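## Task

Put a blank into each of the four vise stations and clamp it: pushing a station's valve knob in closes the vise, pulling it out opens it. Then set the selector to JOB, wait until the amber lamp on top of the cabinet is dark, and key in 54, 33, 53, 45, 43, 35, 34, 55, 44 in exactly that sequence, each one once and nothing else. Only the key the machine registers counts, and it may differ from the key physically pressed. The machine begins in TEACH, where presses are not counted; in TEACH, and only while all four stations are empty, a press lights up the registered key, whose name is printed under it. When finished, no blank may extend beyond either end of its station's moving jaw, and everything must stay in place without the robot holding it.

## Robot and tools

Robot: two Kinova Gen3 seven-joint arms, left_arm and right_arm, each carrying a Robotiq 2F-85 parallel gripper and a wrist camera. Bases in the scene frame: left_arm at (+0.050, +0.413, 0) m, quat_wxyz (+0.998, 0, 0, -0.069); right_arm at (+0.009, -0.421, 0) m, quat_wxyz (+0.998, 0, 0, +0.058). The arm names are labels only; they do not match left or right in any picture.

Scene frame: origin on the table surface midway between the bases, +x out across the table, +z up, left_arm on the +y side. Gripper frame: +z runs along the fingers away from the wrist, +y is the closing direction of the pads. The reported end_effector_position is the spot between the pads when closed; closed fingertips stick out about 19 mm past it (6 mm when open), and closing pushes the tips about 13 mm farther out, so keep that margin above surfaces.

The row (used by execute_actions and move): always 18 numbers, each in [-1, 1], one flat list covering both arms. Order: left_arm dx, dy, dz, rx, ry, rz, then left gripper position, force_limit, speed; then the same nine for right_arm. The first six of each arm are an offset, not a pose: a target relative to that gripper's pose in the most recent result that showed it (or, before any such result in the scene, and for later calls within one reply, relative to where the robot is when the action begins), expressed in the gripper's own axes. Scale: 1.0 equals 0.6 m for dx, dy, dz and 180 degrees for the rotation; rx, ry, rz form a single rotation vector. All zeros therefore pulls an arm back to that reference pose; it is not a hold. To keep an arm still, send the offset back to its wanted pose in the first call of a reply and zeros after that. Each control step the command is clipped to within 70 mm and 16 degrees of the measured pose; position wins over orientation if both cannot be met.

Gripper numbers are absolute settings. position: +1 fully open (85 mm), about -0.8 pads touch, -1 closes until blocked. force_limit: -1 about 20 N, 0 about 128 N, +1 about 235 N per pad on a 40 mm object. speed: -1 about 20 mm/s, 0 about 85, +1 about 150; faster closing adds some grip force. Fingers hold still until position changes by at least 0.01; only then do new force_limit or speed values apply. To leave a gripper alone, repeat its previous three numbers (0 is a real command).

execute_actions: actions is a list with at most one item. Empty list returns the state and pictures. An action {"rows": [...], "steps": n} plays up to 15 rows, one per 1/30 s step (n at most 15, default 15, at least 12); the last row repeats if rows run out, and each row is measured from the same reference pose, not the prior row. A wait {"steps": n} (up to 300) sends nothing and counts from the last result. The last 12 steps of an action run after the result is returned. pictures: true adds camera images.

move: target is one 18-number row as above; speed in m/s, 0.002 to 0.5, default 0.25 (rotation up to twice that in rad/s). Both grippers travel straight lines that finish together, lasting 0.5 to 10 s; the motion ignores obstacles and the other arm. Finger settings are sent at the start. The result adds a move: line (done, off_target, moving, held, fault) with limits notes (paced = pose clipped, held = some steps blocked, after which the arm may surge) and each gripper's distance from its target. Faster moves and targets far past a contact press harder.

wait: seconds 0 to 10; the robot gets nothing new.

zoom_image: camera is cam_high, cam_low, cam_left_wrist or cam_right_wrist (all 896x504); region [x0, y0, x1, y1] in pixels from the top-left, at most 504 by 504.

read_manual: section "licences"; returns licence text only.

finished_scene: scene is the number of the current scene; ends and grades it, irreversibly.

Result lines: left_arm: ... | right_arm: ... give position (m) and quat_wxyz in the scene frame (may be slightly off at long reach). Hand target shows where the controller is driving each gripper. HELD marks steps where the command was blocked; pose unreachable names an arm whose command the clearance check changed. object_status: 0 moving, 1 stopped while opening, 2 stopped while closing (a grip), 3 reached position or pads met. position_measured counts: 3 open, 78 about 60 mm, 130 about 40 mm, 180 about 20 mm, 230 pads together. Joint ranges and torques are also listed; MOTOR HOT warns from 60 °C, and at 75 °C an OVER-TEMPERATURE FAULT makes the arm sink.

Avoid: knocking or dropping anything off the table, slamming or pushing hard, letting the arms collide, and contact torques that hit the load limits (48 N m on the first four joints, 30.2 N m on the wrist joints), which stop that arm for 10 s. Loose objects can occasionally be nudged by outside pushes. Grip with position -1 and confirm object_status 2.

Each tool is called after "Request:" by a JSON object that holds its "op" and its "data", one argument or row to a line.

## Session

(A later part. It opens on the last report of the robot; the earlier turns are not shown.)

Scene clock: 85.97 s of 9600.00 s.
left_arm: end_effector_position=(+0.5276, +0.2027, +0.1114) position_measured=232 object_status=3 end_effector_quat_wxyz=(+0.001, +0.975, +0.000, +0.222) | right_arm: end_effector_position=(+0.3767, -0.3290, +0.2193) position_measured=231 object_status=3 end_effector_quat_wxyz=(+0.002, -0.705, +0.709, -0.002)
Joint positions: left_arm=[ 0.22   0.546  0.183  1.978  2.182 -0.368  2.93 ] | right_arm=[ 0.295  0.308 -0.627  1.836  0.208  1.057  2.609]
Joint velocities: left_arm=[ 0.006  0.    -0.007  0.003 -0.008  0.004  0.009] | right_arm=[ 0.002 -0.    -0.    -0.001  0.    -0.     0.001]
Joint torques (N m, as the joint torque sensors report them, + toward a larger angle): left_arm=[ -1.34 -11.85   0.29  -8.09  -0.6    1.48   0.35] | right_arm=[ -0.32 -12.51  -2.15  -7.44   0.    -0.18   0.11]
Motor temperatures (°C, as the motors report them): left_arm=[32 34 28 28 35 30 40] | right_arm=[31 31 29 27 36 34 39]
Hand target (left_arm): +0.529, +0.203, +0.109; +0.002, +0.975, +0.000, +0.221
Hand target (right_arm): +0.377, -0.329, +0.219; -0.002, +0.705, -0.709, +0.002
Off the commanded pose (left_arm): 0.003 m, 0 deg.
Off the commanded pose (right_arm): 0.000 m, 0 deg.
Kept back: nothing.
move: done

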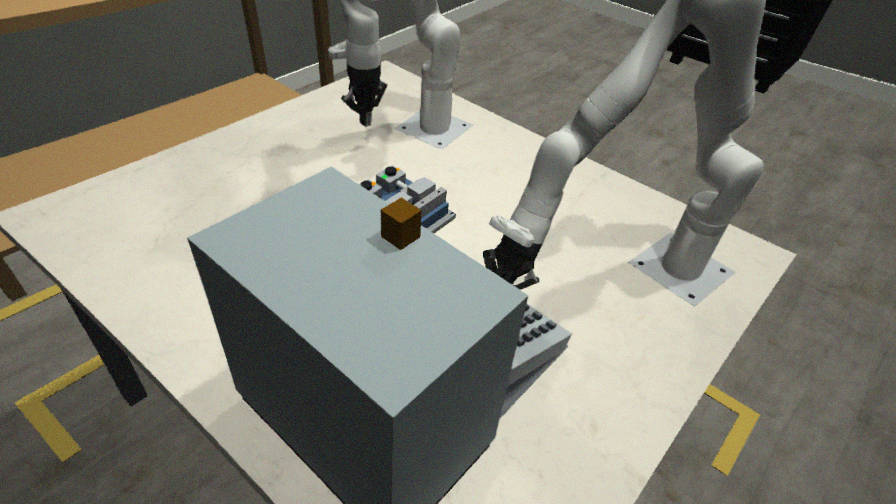

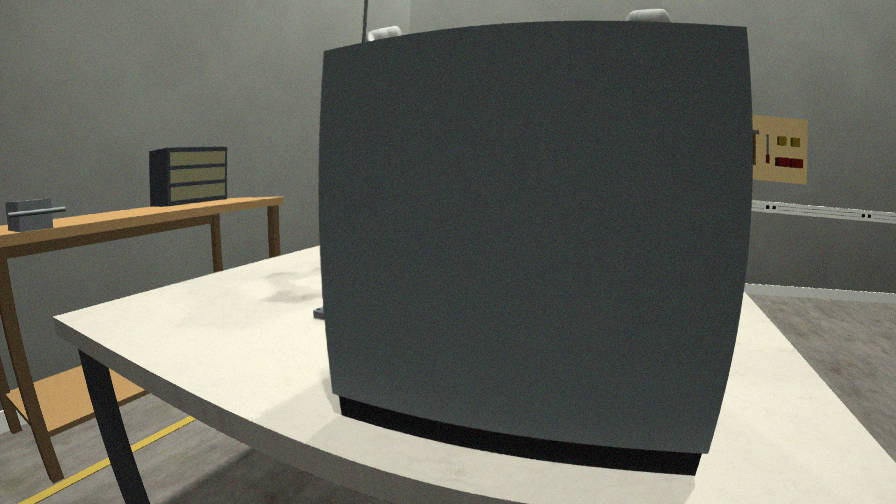

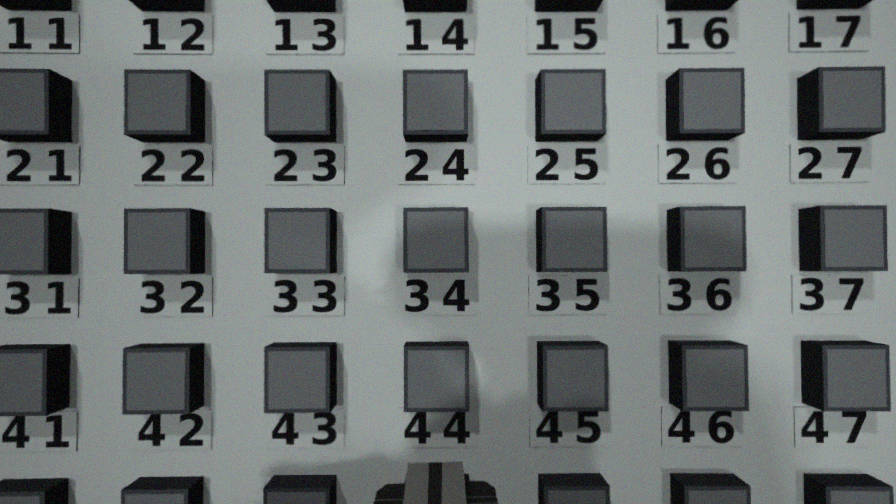

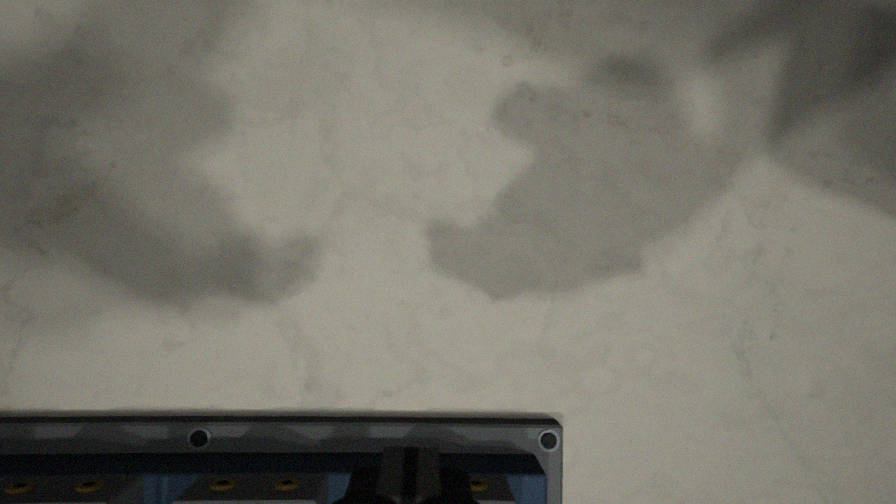

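Next 46.

Request:
{"op": "execute_actions", "data": {
  "actions": [
    {"rows":[[0,0,-0.01,0,0,0,-1,0,0.5,0,0,0,0,0,0,-1,-0.5,0.5],[0,0,-0.02,0,0,0,-1,0,0.5,0,0,0,0,0,0,-1,-0.5,0.5]],"steps":12}
  ]
}}

Request:
{"op": "move", "data": {
  "target": [0.056,0.115,0,0,0,0,-1,0,0.5,0,0,0,0,0,0,-1,-0.5,0.5],
  "speed": 0.15
}}

Request:
{"op": "move", "data": {
  "target": [0,0,0.023,0,0,0,-1,0,0.5,0,0,0,0,0,0,-1,-0.5,0.5],
  "speed": 0.025
}}

Scene clock: 86.37 s of 9600.00 s.
left_arm: end_effector_position=(+0.5276, +0.2027, +0.1114) position_measured=232 object_status=3 end_effector_quat_wxyz=(+0.001, +0.975, +0.000, +0.222) | right_arm: end_effector_position=(+0.3767, -0.3290, +0.2193) position_measured=231 object_status=3 end_effector_quat_wxyz=(+0.002, -0.705, +0.709, -0.002)
Joint positions: left_arm=[ 0.22   0.546  0.182  1.978  2.181 -0.368  2.931] | right_arm=[ 0.295  0.308 -0.627  1.836  0.208  1.057  2.609]
Joint velocities: left_arm=[ 0.001  0.     0.    -0.001 -0.     0.    -0.001] | right_arm=[-0.001  0.001 -0.001  0.    -0.     0.     0.   ]
Joint torques (N m, as the joint torque sensors report them, + toward a larger angle): left_arm=[ -0.98 -11.88   0.18  -7.84  -0.59   1.59   0.2 ] | right_arm=[ -0.28 -12.55  -2.31  -7.42   0.06  -0.27   0.05]
Motor temperatures (°C, as the motors report them): left_arm=[32 34 28 28 35 30 40] | right_arm=[31 31 29 27 36 34 39]
Kept back: the last 12 steps of this action.
Steps of this call (steps 1 to 12: nothing new was sent). Readings (end_effector_position | what the end effector reports):
1: left_arm (+0.5276, +0.2027, +0.1114) | right_arm (+0.3767, -0.3290, +0.2193) | left_arm position_measured=232 object_status=3 | right_arm position_measured=231 object_status=3
2: left_arm (+0.5276, +0.2027, +0.1114) | right_arm (+0.3767, -0.3290, +0.2193) | left_arm position_measured=232 object_status=3 | right_arm position_measured=231 object_status=3
4: left_arm (+0.5276, +0.2027, +0.1114) | right_arm (+0.3767, -0.3290, +0.2193) | left_arm position_measured=232 object_status=3 | right_arm position_measured=231 object_status=3
8: left_arm (+0.5276, +0.2027, +0.1114) | right_arm (+0.3767, -0.3290, +0.2193) | left_arm position_measured=232 object_status=3 | right_arm position_measured=231 object_status=3
12: the state above

Scene clock: 87.80 s of 9600.00 s.
left_arm: end_effector_position=(+0.5531, +0.1338, +0.1370) position_measured=232 object_status=3 end_effector_quat_wxyz=(+0.001, +0.975, -0.000, +0.223) | right_arm: end_effector_position=(+0.3767, -0.3289, +0.2193) position_measured=231 object_status=3 end_effector_quat_wxyz=(+0.002, -0.705, +0.709, -0.002)
Joint positions: left_arm=[ 0.26   0.607  0.298  1.753  2.305 -0.578  2.848] | right_arm=[ 0.295  0.308 -0.627  1.836  0.208  1.057  2.609]
Joint velocities: left_arm=[ 0.002  0.006  0.002 -0.006  0.003 -0.004 -0.002] | right_arm=[ 0.003  0.001  0.    -0.001 -0.001 -0.001 -0.001]
Joint torques (N m, as the joint torque sensors report them, + toward a larger angle): left_arm=[  0.18 -19.49   1.95  -5.9   -0.3    0.2    0.27] | right_arm=[ -0.29 -12.37  -2.24  -7.44   0.09  -0.19   0.01]
Motor temperatures (°C, as the motors report them): left_arm=[32 34 28 28 35 30 40] | right_arm=[31 31 29 27 36 34 39]
Hand target (left_arm): +0.553, +0.134, +0.137; +0.001, +0.975, -0.000, +0.222
Hand target (right_arm): +0.377, -0.329, +0.219; -0.002, +0.705, -0.709, +0.002
Off your previous action's commanded pose (left_arm): 0.000 m, 0 deg at its last step (step 12 of this call).
Off your previous action's commanded pose (right_arm): 0.000 m, 0 deg at its last step (step 12 of this call).
Off the commanded pose (left_arm): 0.001 m, 0 deg.
Off the commanded pose (right_arm): 0.000 m, 0 deg.
Kept back: nothing.
move: done

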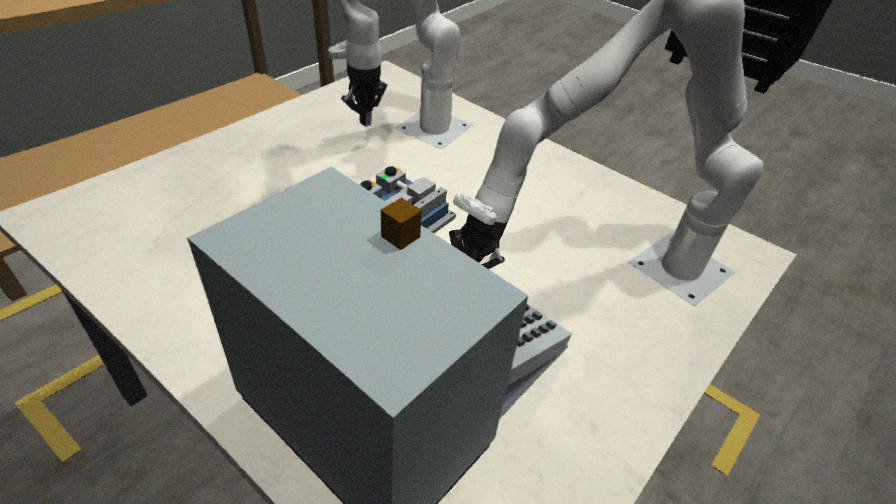

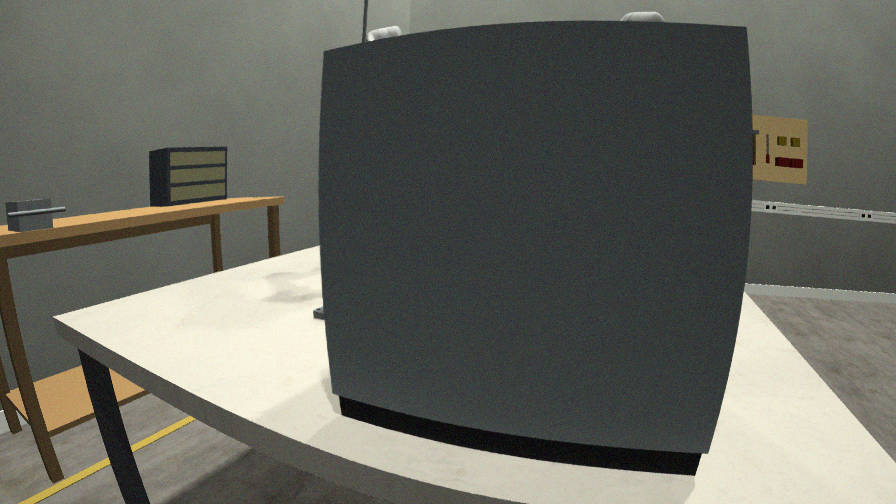

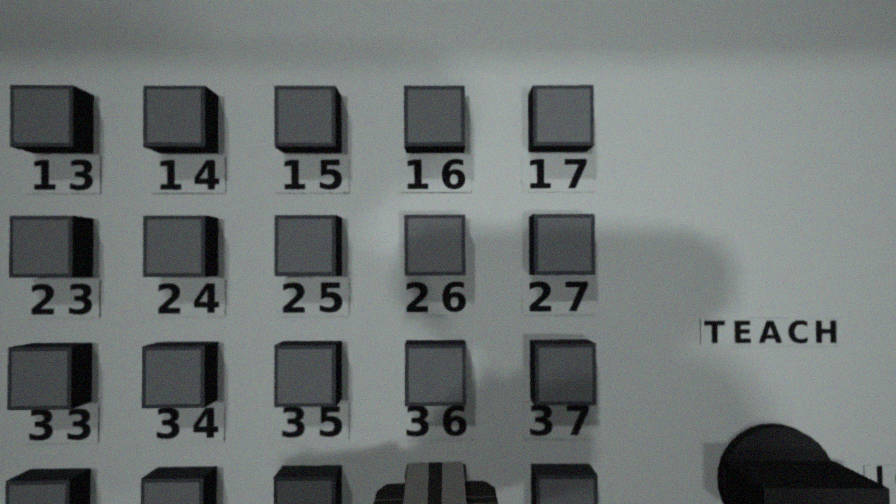

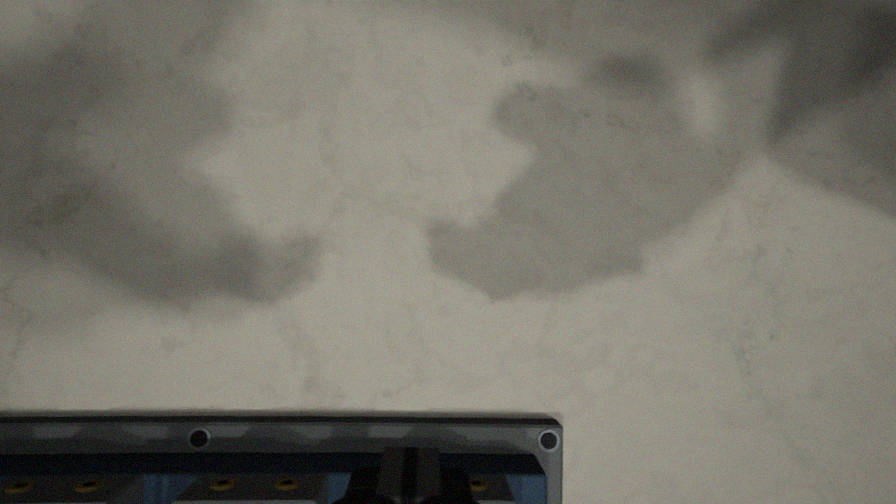

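Scene clock: 88.57 s of 9600.00 s.
left_arm: end_effector_position=(+0.5580, +0.1337, +0.1267) position_measured=232 object_status=3 end_effector_quat_wxyz=(+0.001, +0.975, -0.000, +0.223) | right_arm: end_effector_position=(+0.3767, -0.3289, +0.2193) position_measured=231 object_status=3 end_effector_quat_wxyz=(+0.002, -0.705, +0.709, -0.002)
Joint positions: left_arm=[ 0.267  0.63   0.281  1.749  2.286 -0.557  2.864] | right_arm=[ 0.295  0.308 -0.627  1.836  0.208  1.057  2.609]
Joint velocities: left_arm=[ 0.003 -0.    -0.002  0.001 -0.004  0.002  0.003] | right_arm=[ 0.001  0.     0.    -0.     0.    -0.    -0.   ]
Joint torques (N m, as the joint torque sensors report them, + toward a larger angle): left_arm=[ -1.22 -15.86   1.74  -7.35  -0.46   1.27   0.15] | right_arm=[ -0.23 -12.49  -2.32  -7.27   0.11  -0.23  -0.02]
Motor temperatures (°C, as the motors report them): left_arm=[32 34 28 28 35 30 40] | right_arm=[31 31 29 27 36 34 39]
Hand target (left_arm): +0.559, +0.134, +0.125; +0.001, +0.975, -0.000, +0.223
Hand target (right_arm): +0.377, -0.329, +0.219; -0.002, +0.705, -0.709, +0.002
Off the commanded pose (left_arm): 0.002 m, 0 deg.
Off the commanded pose (right_arm): 0.000 m, 0 deg.
Kept back: nothing.
move: done

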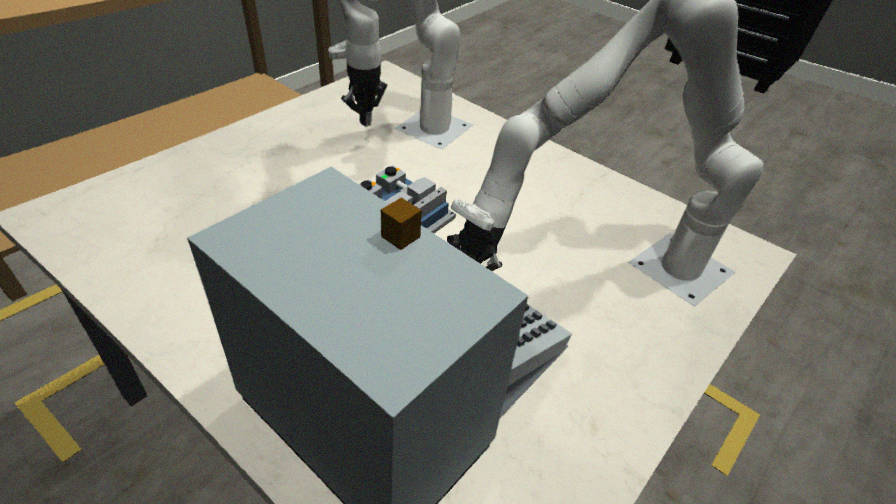

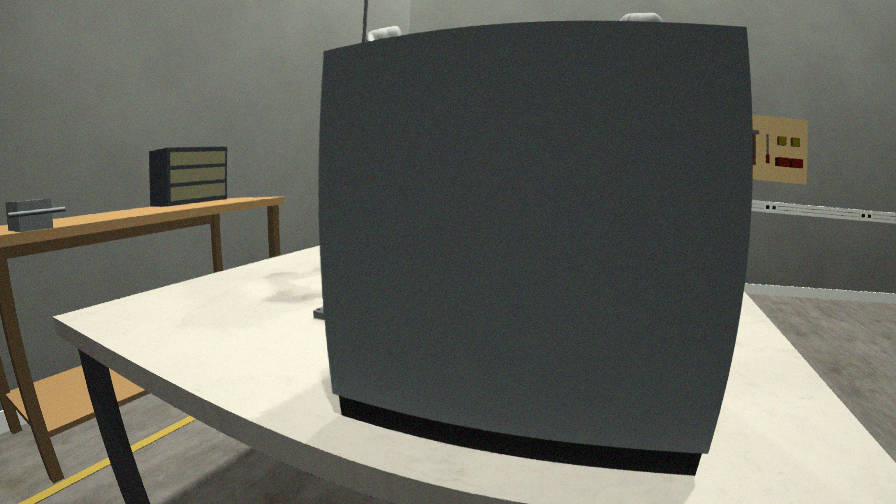

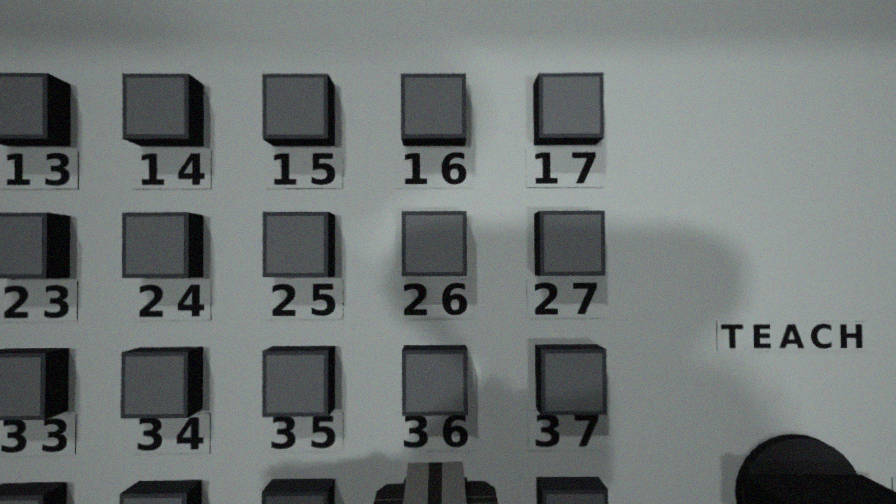

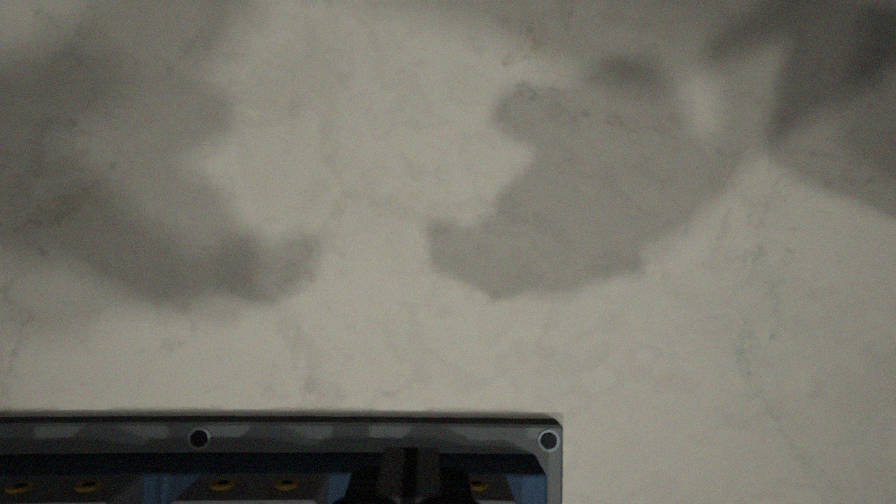

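Next 44.

Request:
{"op": "execute_actions", "data": {
  "actions": [
    {"rows":[[0,0,-0.01,0,0,0,-1,0,0.5,0,0,0,0,0,0,-1,-0.5,0.5],[0,0,-0.02,0,0,0,-1,0,0.5,0,0,0,0,0,0,-1,-0.5,0.5]],"steps":12}
  ]
}}

Request:
{"op": "move", "data": {
  "target": [0.001,-0.1135,0,0,0,0,-1,0,0.5,0,0,0,0,0,0,-1,-0.5,0.5],
  "speed": 0.15
}}

Request:
{"op": "move", "data": {
  "target": [0,0,0.024,0,0,0,-1,0,0.5,0,0,0,0,0,0,-1,-0.5,0.5],
  "speed": 0.025
}}

Scene clock: 89.07 s of 9600.00 s.
left_arm: end_effector_position=(+0.5580, +0.1337, +0.1267) position_measured=232 object_status=3 end_effector_quat_wxyz=(+0.001, +0.975, -0.000, +0.223) | right_arm: end_effector_position=(+0.3767, -0.3289, +0.2193) position_measured=231 object_status=3 end_effector_quat_wxyz=(+0.002, -0.705, +0.709, -0.002)
Joint positions: left_arm=[ 0.267  0.63   0.281  1.749  2.285 -0.557  2.864] | right_arm=[ 0.295  0.308 -0.627  1.836  0.208  1.057  2.609]
Joint velocities: left_arm=[ 0.001 -0.    -0.001  0.     0.001 -0.002 -0.   ] | right_arm=[ 0.002  0.     0.     0.     0.    -0.     0.   ]
Joint torques (N m, as the joint torque sensors report them, + toward a larger angle): left_arm=[ -0.8  -15.84   0.98  -7.68  -0.68   1.61   0.16] | right_arm=[ -0.15 -12.39  -2.1   -7.48   0.03  -0.21  -0.05]
Motor temperatures (°C, as the motors report them): left_arm=[32 34 28 28 35 30 40] | right_arm=[31 31 29 27 36 34 39]
Kept back: the last 12 steps of this action.
Steps of this call (steps 1 to 15: nothing new was sent). Readings (end_effector_position | what the end effector reports):
1: left_arm (+0.5580, +0.1337, +0.1267) | right_arm (+0.3767, -0.3289, +0.2193) | left_arm position_measured=232 object_status=3 | right_arm position_measured=231 object_status=3
2: left_arm (+0.5580, +0.1337, +0.1267) | right_arm (+0.3767, -0.3289, +0.2193) | left_arm position_measured=232 object_status=3 | right_arm position_measured=231 object_status=3
4: left_arm (+0.5580, +0.1337, +0.1267) | right_arm (+0.3767, -0.3289, +0.2193) | left_arm position_measured=232 object_status=3 | right_arm position_measured=231 object_status=3
8: left_arm (+0.5580, +0.1337, +0.1267) | right_arm (+0.3767, -0.3289, +0.2193) | left_arm position_measured=232 object_status=3 | right_arm position_measured=231 object_status=3
15: the state above

Scene clock: 90.43 s of 9600.00 s.
left_arm: end_effector_position=(+0.5529, +0.2013, +0.1372) position_measured=232 object_status=3 end_effector_quat_wxyz=(+0.001, +0.975, -0.001, +0.223) | right_arm: end_effector_position=(+0.3767, -0.3289, +0.2193) position_measured=231 object_status=3 end_effector_quat_wxyz=(+0.003, -0.705, +0.709, -0.002)
Joint positions: left_arm=[ 0.125  0.54   0.288  1.883  2.29  -0.467  2.771] | right_arm=[ 0.295  0.308 -0.627  1.836  0.208  1.057  2.609]
Joint velocities: left_arm=[-0.007 -0.003 -0.001  0.002  0.002  0.003 -0.003] | right_arm=[ 0.002  0.     0.001 -0.001 -0.001 -0.     0.   ]
Joint torques (N m, as the joint torque sensors report them, + toward a larger angle): left_arm=[  0.39 -17.47   1.93  -5.81  -0.07   0.53   0.39] | right_arm=[ -0.23 -12.45  -2.1   -7.29   0.13  -0.3    0.  ]
Motor temperatures (°C, as the motors report them): left_arm=[32 34 28 28 35 30 40] | right_arm=[31 31 29 27 36 34 39]
Hand target (left_arm): +0.553, +0.202, +0.137; +0.001, +0.975, -0.000, +0.223
Hand target (right_arm): +0.377, -0.329, +0.219; -0.002, +0.705, -0.709, +0.002
Off your previous action's commanded pose (left_arm): 0.000 m, 0 deg at its last step (step 12 of this call).
Off your previous action's commanded pose (right_arm): 0.000 m, 0 deg at its last step (step 12 of this call).
Off the commanded pose (left_arm): 0.001 m, 0 deg.
Off the commanded pose (right_arm): 0.000 m, 0 deg.
Kept back: nothing.
move: done

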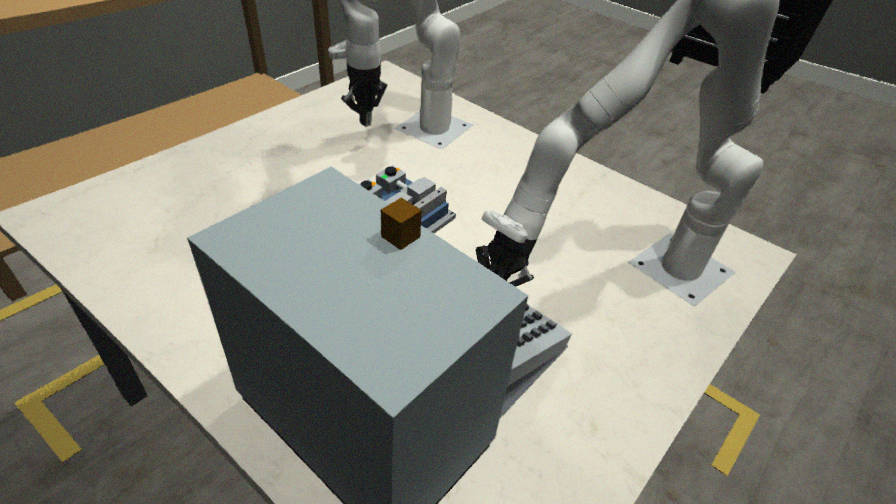

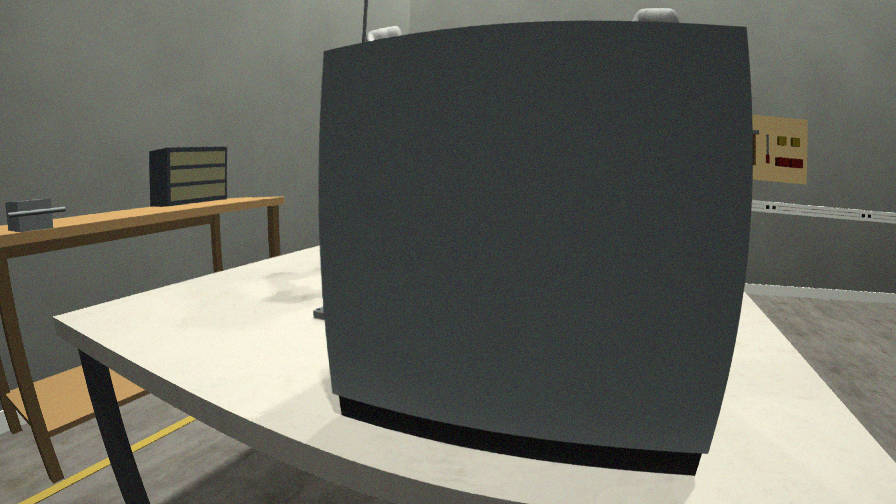

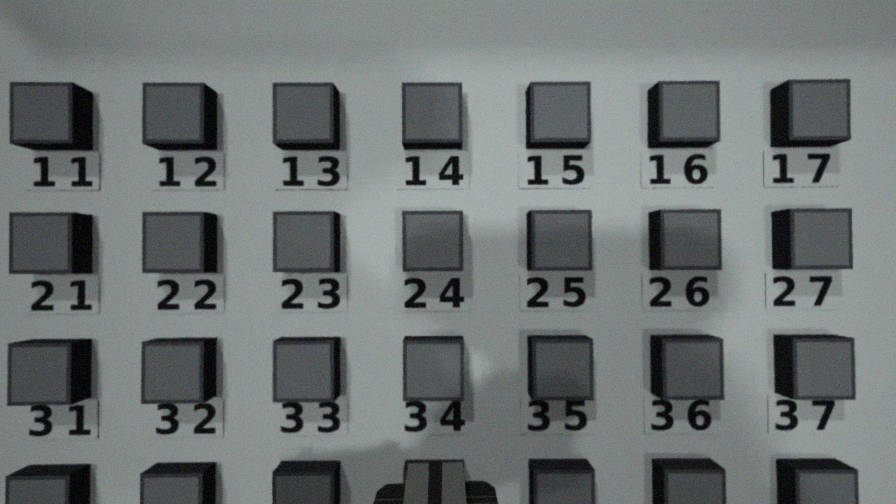

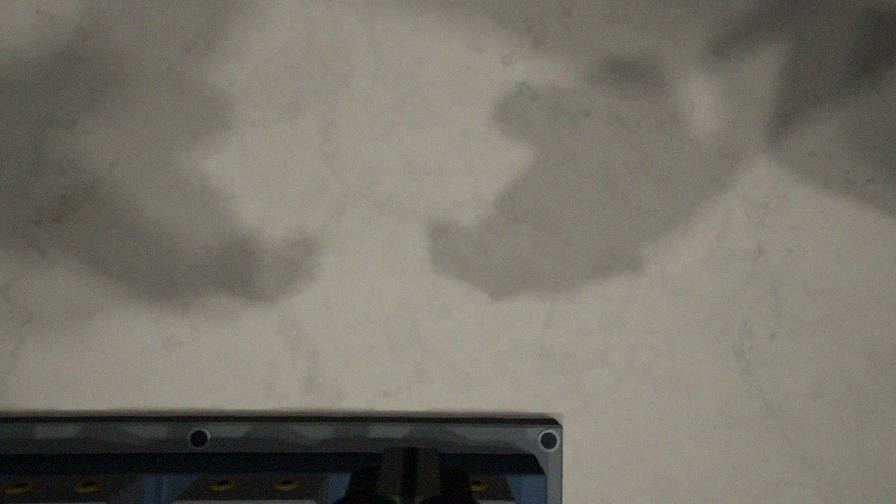

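Scene clock: 91.23 s of 9600.00 s.
left_arm: end_effector_position=(+0.5581, +0.2012, +0.1262) position_measured=232 object_status=3 end_effector_quat_wxyz=(+0.001, +0.975, -0.001, +0.223) | right_arm: end_effector_position=(+0.3767, -0.3289, +0.2193) position_measured=231 object_status=3 end_effector_quat_wxyz=(+0.003, -0.705, +0.709, -0.002)
Joint positions: left_arm=[ 0.139  0.566  0.262  1.878  2.264 -0.443  2.795] | right_arm=[ 0.295  0.308 -0.627  1.836  0.208  1.057  2.609]
Joint velocities: left_arm=[ 0.005  0.    -0.005  0.002 -0.005  0.004  0.006] | right_arm=[ 0.    -0.     0.001 -0.001  0.    -0.     0.001]
Joint torques (N m, as the joint torque sensors report them, + toward a larger angle): left_arm=[ -0.44 -14.33   0.14  -7.5   -0.89   1.31   0.41] | right_arm=[ -0.11 -12.35  -2.24  -7.52  -0.06  -0.18  -0.08]
Motor temperatures (°C, as the motors report them): left_arm=[32 34 28 28 35 30 40] | right_arm=[31 31 29 27 36 34 39]
Hand target (left_arm): +0.559, +0.201, +0.124; +0.001, +0.975, -0.001, +0.223
Hand target (right_arm): +0.377, -0.329, +0.219; -0.003, +0.705, -0.709, +0.002
Off the commanded pose (left_arm): 0.002 m, 0 deg.
Off the commanded pose (right_arm): 0.000 m, 0 deg.
Kept back: nothing.
move: done

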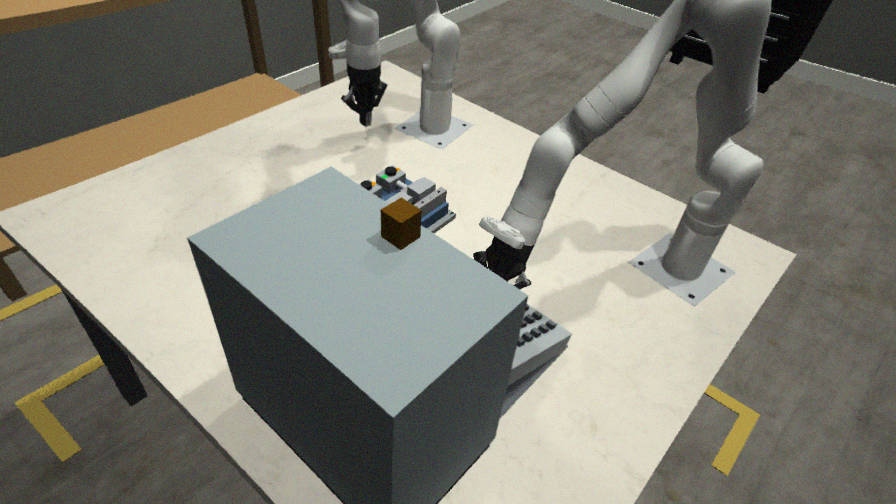

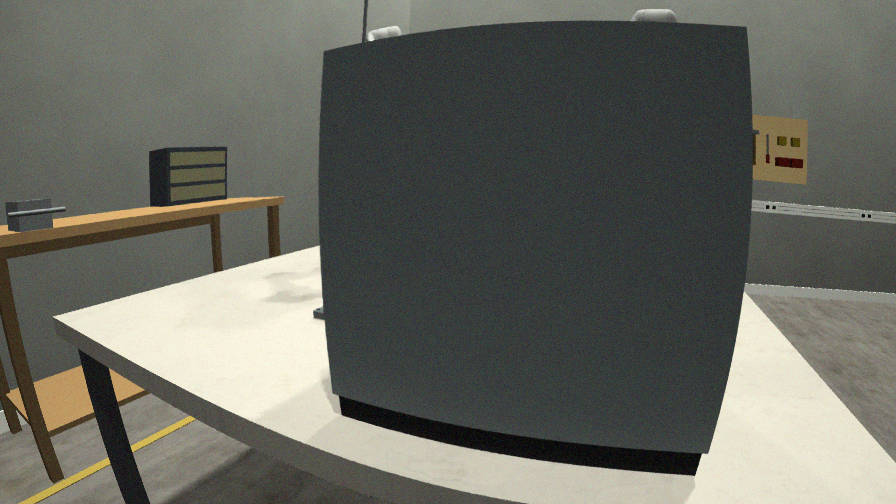

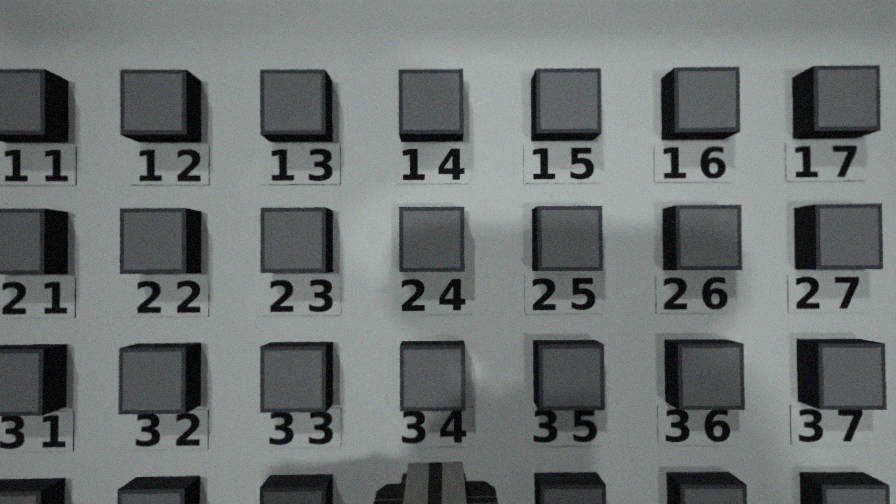

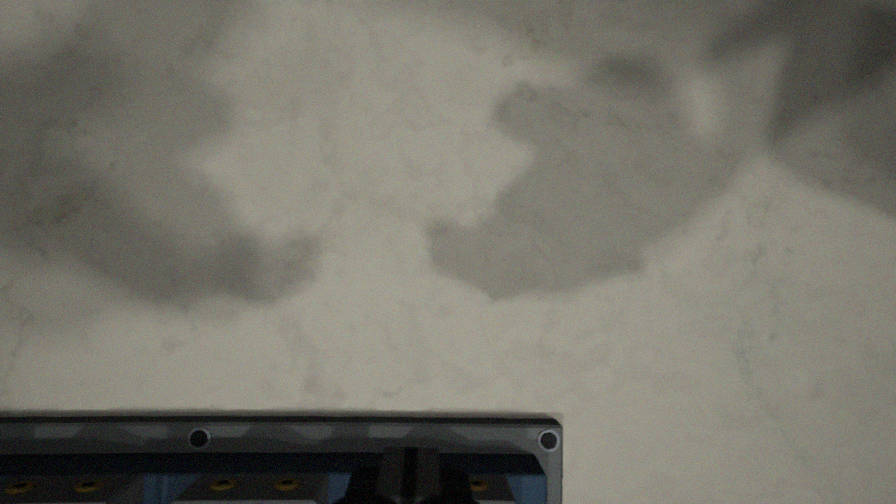

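Next 36.

Request:
{"op": "execute_actions", "data": {
  "actions": [
    {"rows":[[0,0,-0.01,0,0,0,-1,0,0.5,0,0,0,0,0,0,-1,-0.5,0.5],[0,0,-0.02,0,0,0,-1,0,0.5,0,0,0,0,0,0,-1,-0.5,0.5]],"steps":12}
  ]
}}

Request:
{"op": "move", "data": {
  "target": [0.0555,0.1133,0,0,0,0,-1,0,0.5,0,0,0,0,0,0,-1,-0.5,0.5],
  "speed": 0.15
}}

Request:
{"op": "move", "data": {
  "target": [0,0,0.023,0,0,0,-1,0,0.5,0,0,0,0,0,0,-1,-0.5,0.5],
  "speed": 0.025
}}

Scene clock: 91.93 s of 9600.00 s.
left_arm: end_effector_position=(+0.5581, +0.2011, +0.1262) position_measured=232 object_status=3 end_effector_quat_wxyz=(+0.001, +0.975, -0.001, +0.224) | right_arm: end_effector_position=(+0.3767, -0.3289, +0.2193) position_measured=231 object_status=3 end_effector_quat_wxyz=(+0.003, -0.705, +0.709, -0.002)
Joint positions: left_arm=[ 0.14   0.566  0.262  1.878  2.264 -0.443  2.796] | right_arm=[ 0.295  0.308 -0.627  1.836  0.208  1.057  2.609]
Joint velocities: left_arm=[-0.001  0.001 -0.     0.     0.001  0.001  0.001] | right_arm=[ 0.001  0.001 -0.     0.     0.001 -0.     0.   ]
Joint torques (N m, as the joint torque sensors report them, + toward a larger angle): left_arm=[ -0.6  -14.26   0.84  -7.62  -0.5    1.49   0.24] | right_arm=[ -0.13 -12.42  -2.13  -7.36   0.11  -0.2    0.01]
Motor temperatures (°C, as the motors report them): left_arm=[32 34 28 28 35 30 40] | right_arm=[31 31 29 27 36 34 39]
Kept back: the last 12 steps of this action.
Steps of this call (steps 1 to 21: nothing new was sent). Readings (end_effector_position | what the end effector reports):
1: left_arm (+0.5581, +0.2012, +0.1262) | right_arm (+0.3767, -0.3289, +0.2193) | left_arm position_measured=232 object_status=3 | right_arm position_measured=231 object_status=3
2: left_arm (+0.5581, +0.2012, +0.1262) | right_arm (+0.3767, -0.3289, +0.2193) | left_arm position_measured=232 object_status=3 | right_arm position_measured=231 object_status=3
4: left_arm (+0.5581, +0.2011, +0.1262) | right_arm (+0.3767, -0.3289, +0.2193) | left_arm position_measured=232 object_status=3 | right_arm position_measured=231 object_status=3
8: left_arm (+0.5581, +0.2011, +0.1262) | right_arm (+0.3767, -0.3289, +0.2193) | left_arm position_measured=232 object_status=3 | right_arm position_measured=231 object_status=3
21: the state above

Scene clock: 93.33 s of 9600.00 s.
left_arm: end_effector_position=(+0.5832, +0.1334, +0.1517) position_measured=232 object_status=3 end_effector_quat_wxyz=(+0.001, +0.975, -0.001, +0.224) | right_arm: end_effector_position=(+0.3767, -0.3289, +0.2193) position_measured=231 object_status=3 end_effector_quat_wxyz=(+0.003, -0.705, +0.709, -0.002)
Joint positions: left_arm=[ 0.208  0.632  0.341  1.652  2.348 -0.64   2.747] | right_arm=[ 0.295  0.308 -0.627  1.836  0.208  1.057  2.609]
Joint velocities: left_arm=[ 0.002  0.006  0.002 -0.007  0.003 -0.006 -0.002] | right_arm=[-0.    -0.001 -0.    -0.001  0.001 -0.001 -0.   ]
Joint torques (N m, as the joint torque sensors report them, + toward a larger angle): left_arm=[ -0.19 -19.7    2.33  -6.67  -0.03   0.39  -0.1 ] | right_arm=[ -0.32 -12.35  -2.17  -7.5    0.    -0.17   0.02]
Motor temperatures (°C, as the motors report them): left_arm=[32 34 28 28 35 30 40] | right_arm=[31 31 29 27 36 34 39]
Hand target (left_arm): +0.583, +0.133, +0.151; +0.001, +0.975, -0.001, +0.224
Hand target (right_arm): +0.377, -0.329, +0.219; -0.003, +0.705, -0.709, +0.002
Off your previous action's commanded pose (left_arm): 0.000 m, 0 deg at its last step (step 12 of this call).
Off your previous action's commanded pose (right_arm): 0.000 m, 0 deg at its last step (step 12 of this call).
Off the commanded pose (left_arm): 0.001 m, 0 deg.
Off the commanded pose (right_arm): 0.000 m, 0 deg.
Kept back: nothing.
move: done

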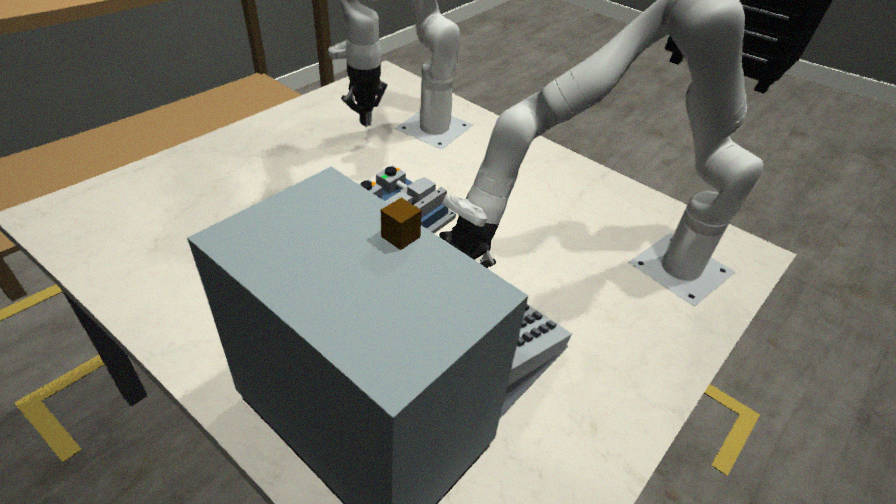

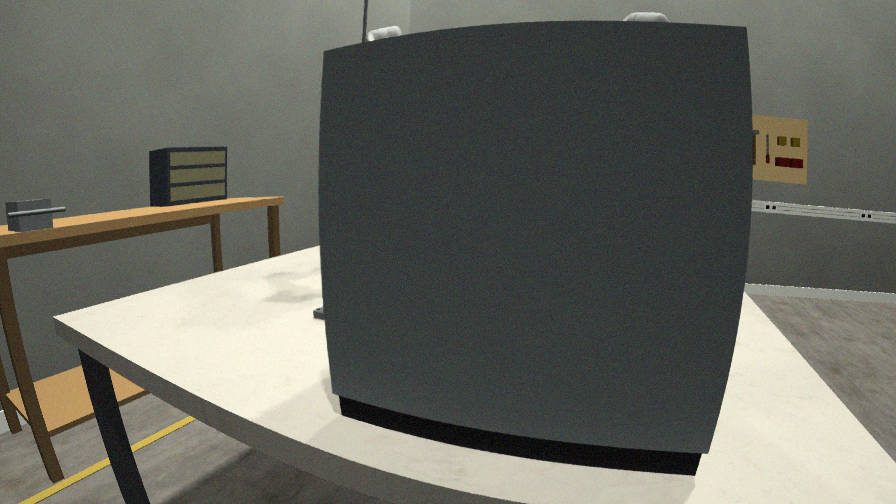

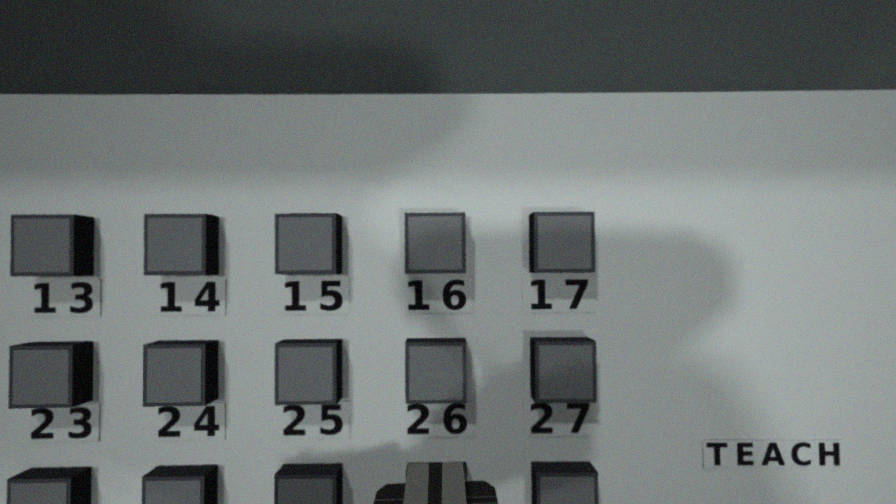

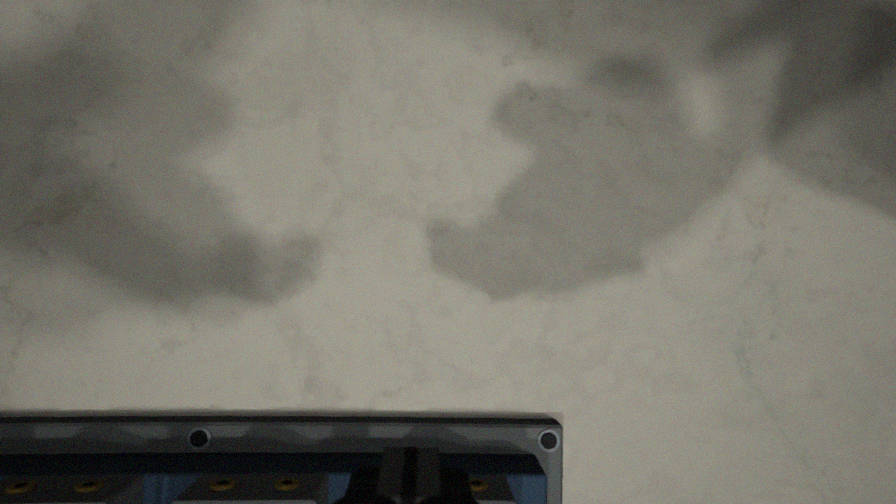

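Scene clock: 94.10 s of 9600.00 s.
left_arm: end_effector_position=(+0.5883, +0.1332, +0.1412) position_measured=232 object_status=3 end_effector_quat_wxyz=(+0.001, +0.975, -0.001, +0.224) | right_arm: end_effector_position=(+0.3768, -0.3289, +0.2193) position_measured=231 object_status=3 end_effector_quat_wxyz=(+0.003, -0.705, +0.709, -0.002)
Joint positions: left_arm=[ 0.213  0.655  0.327  1.648  2.332 -0.621  2.76 ] | right_arm=[ 0.295  0.308 -0.627  1.836  0.208  1.057  2.609]
Joint velocities: left_arm=[ 0.002 -0.    -0.002  0.001 -0.004 -0.     0.003] | right_arm=[-0.    -0.     0.     0.    -0.001 -0.    -0.   ]
Joint torques (N m, as the joint torque sensors report them, + toward a larger angle): left_arm=[ -0.77 -16.96   1.64  -7.64  -0.9    1.72   0.26] | right_arm=[ -0.08 -12.29  -2.13  -7.37   0.01  -0.2    0.07]
Motor temperatures (°C, as the motors report them): left_arm=[32 34 28 28 35 30 40] | right_arm=[31 31 29 27 36 34 39]
Hand target (left_arm): +0.589, +0.133, +0.139; +0.001, +0.975, -0.001, +0.224
Hand target (right_arm): +0.377, -0.329, +0.219; -0.003, +0.705, -0.709, +0.002
Off the commanded pose (left_arm): 0.002 m, 0 deg.
Off the commanded pose (right_arm): 0.000 m, 0 deg.
Kept back: nothing.
move: done

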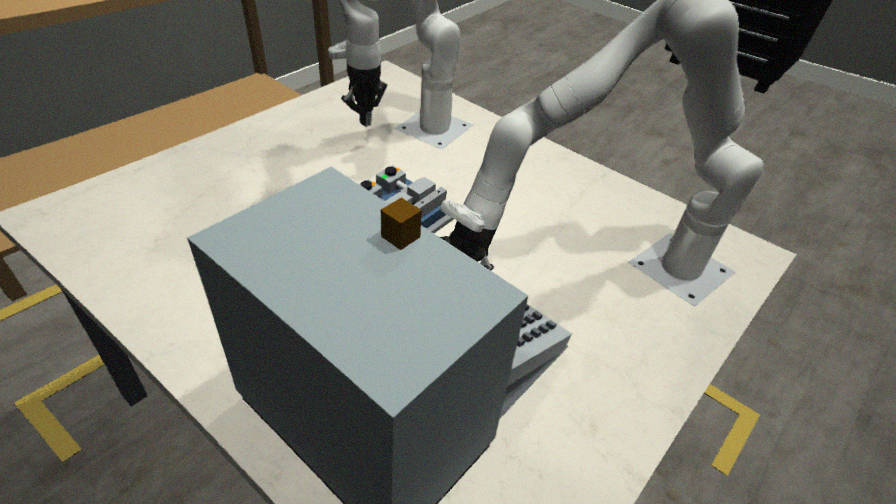

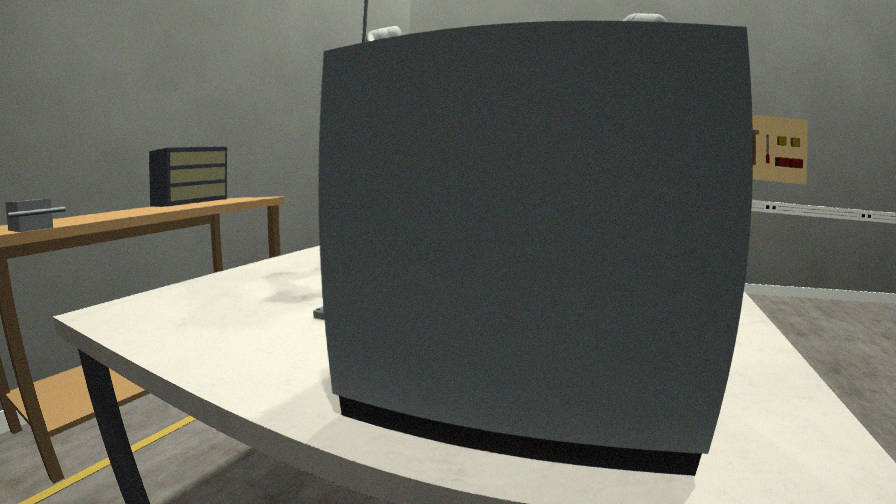

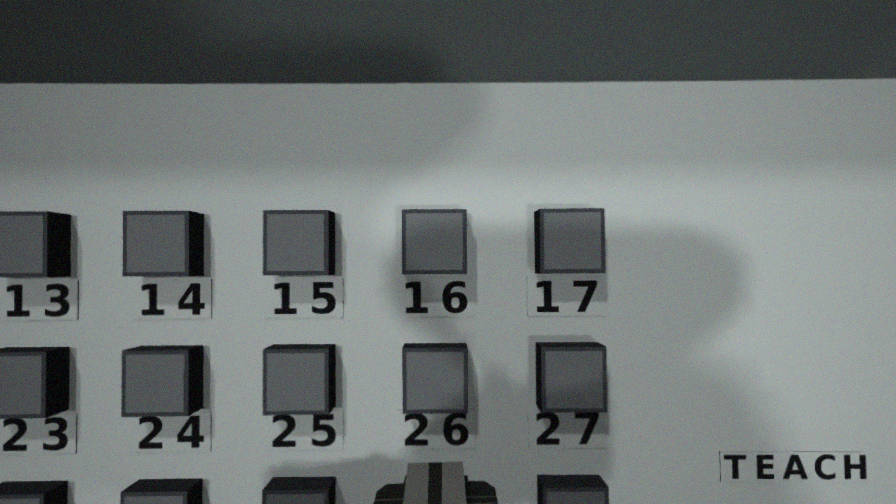

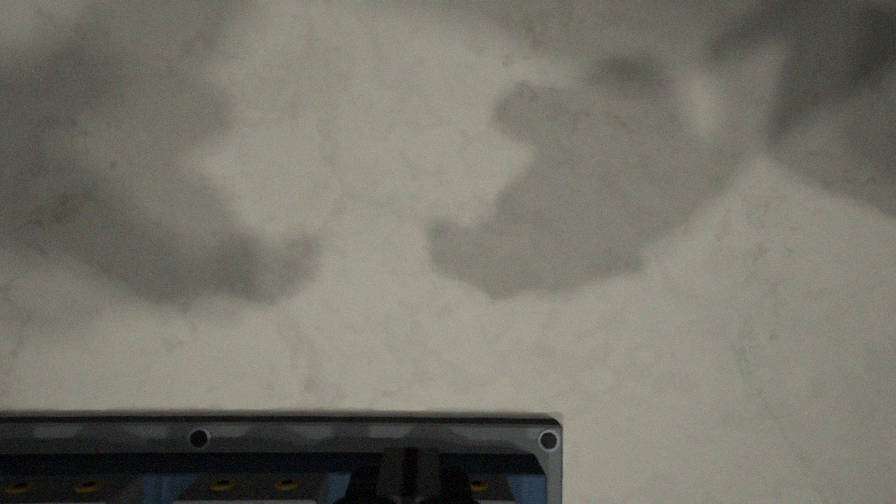

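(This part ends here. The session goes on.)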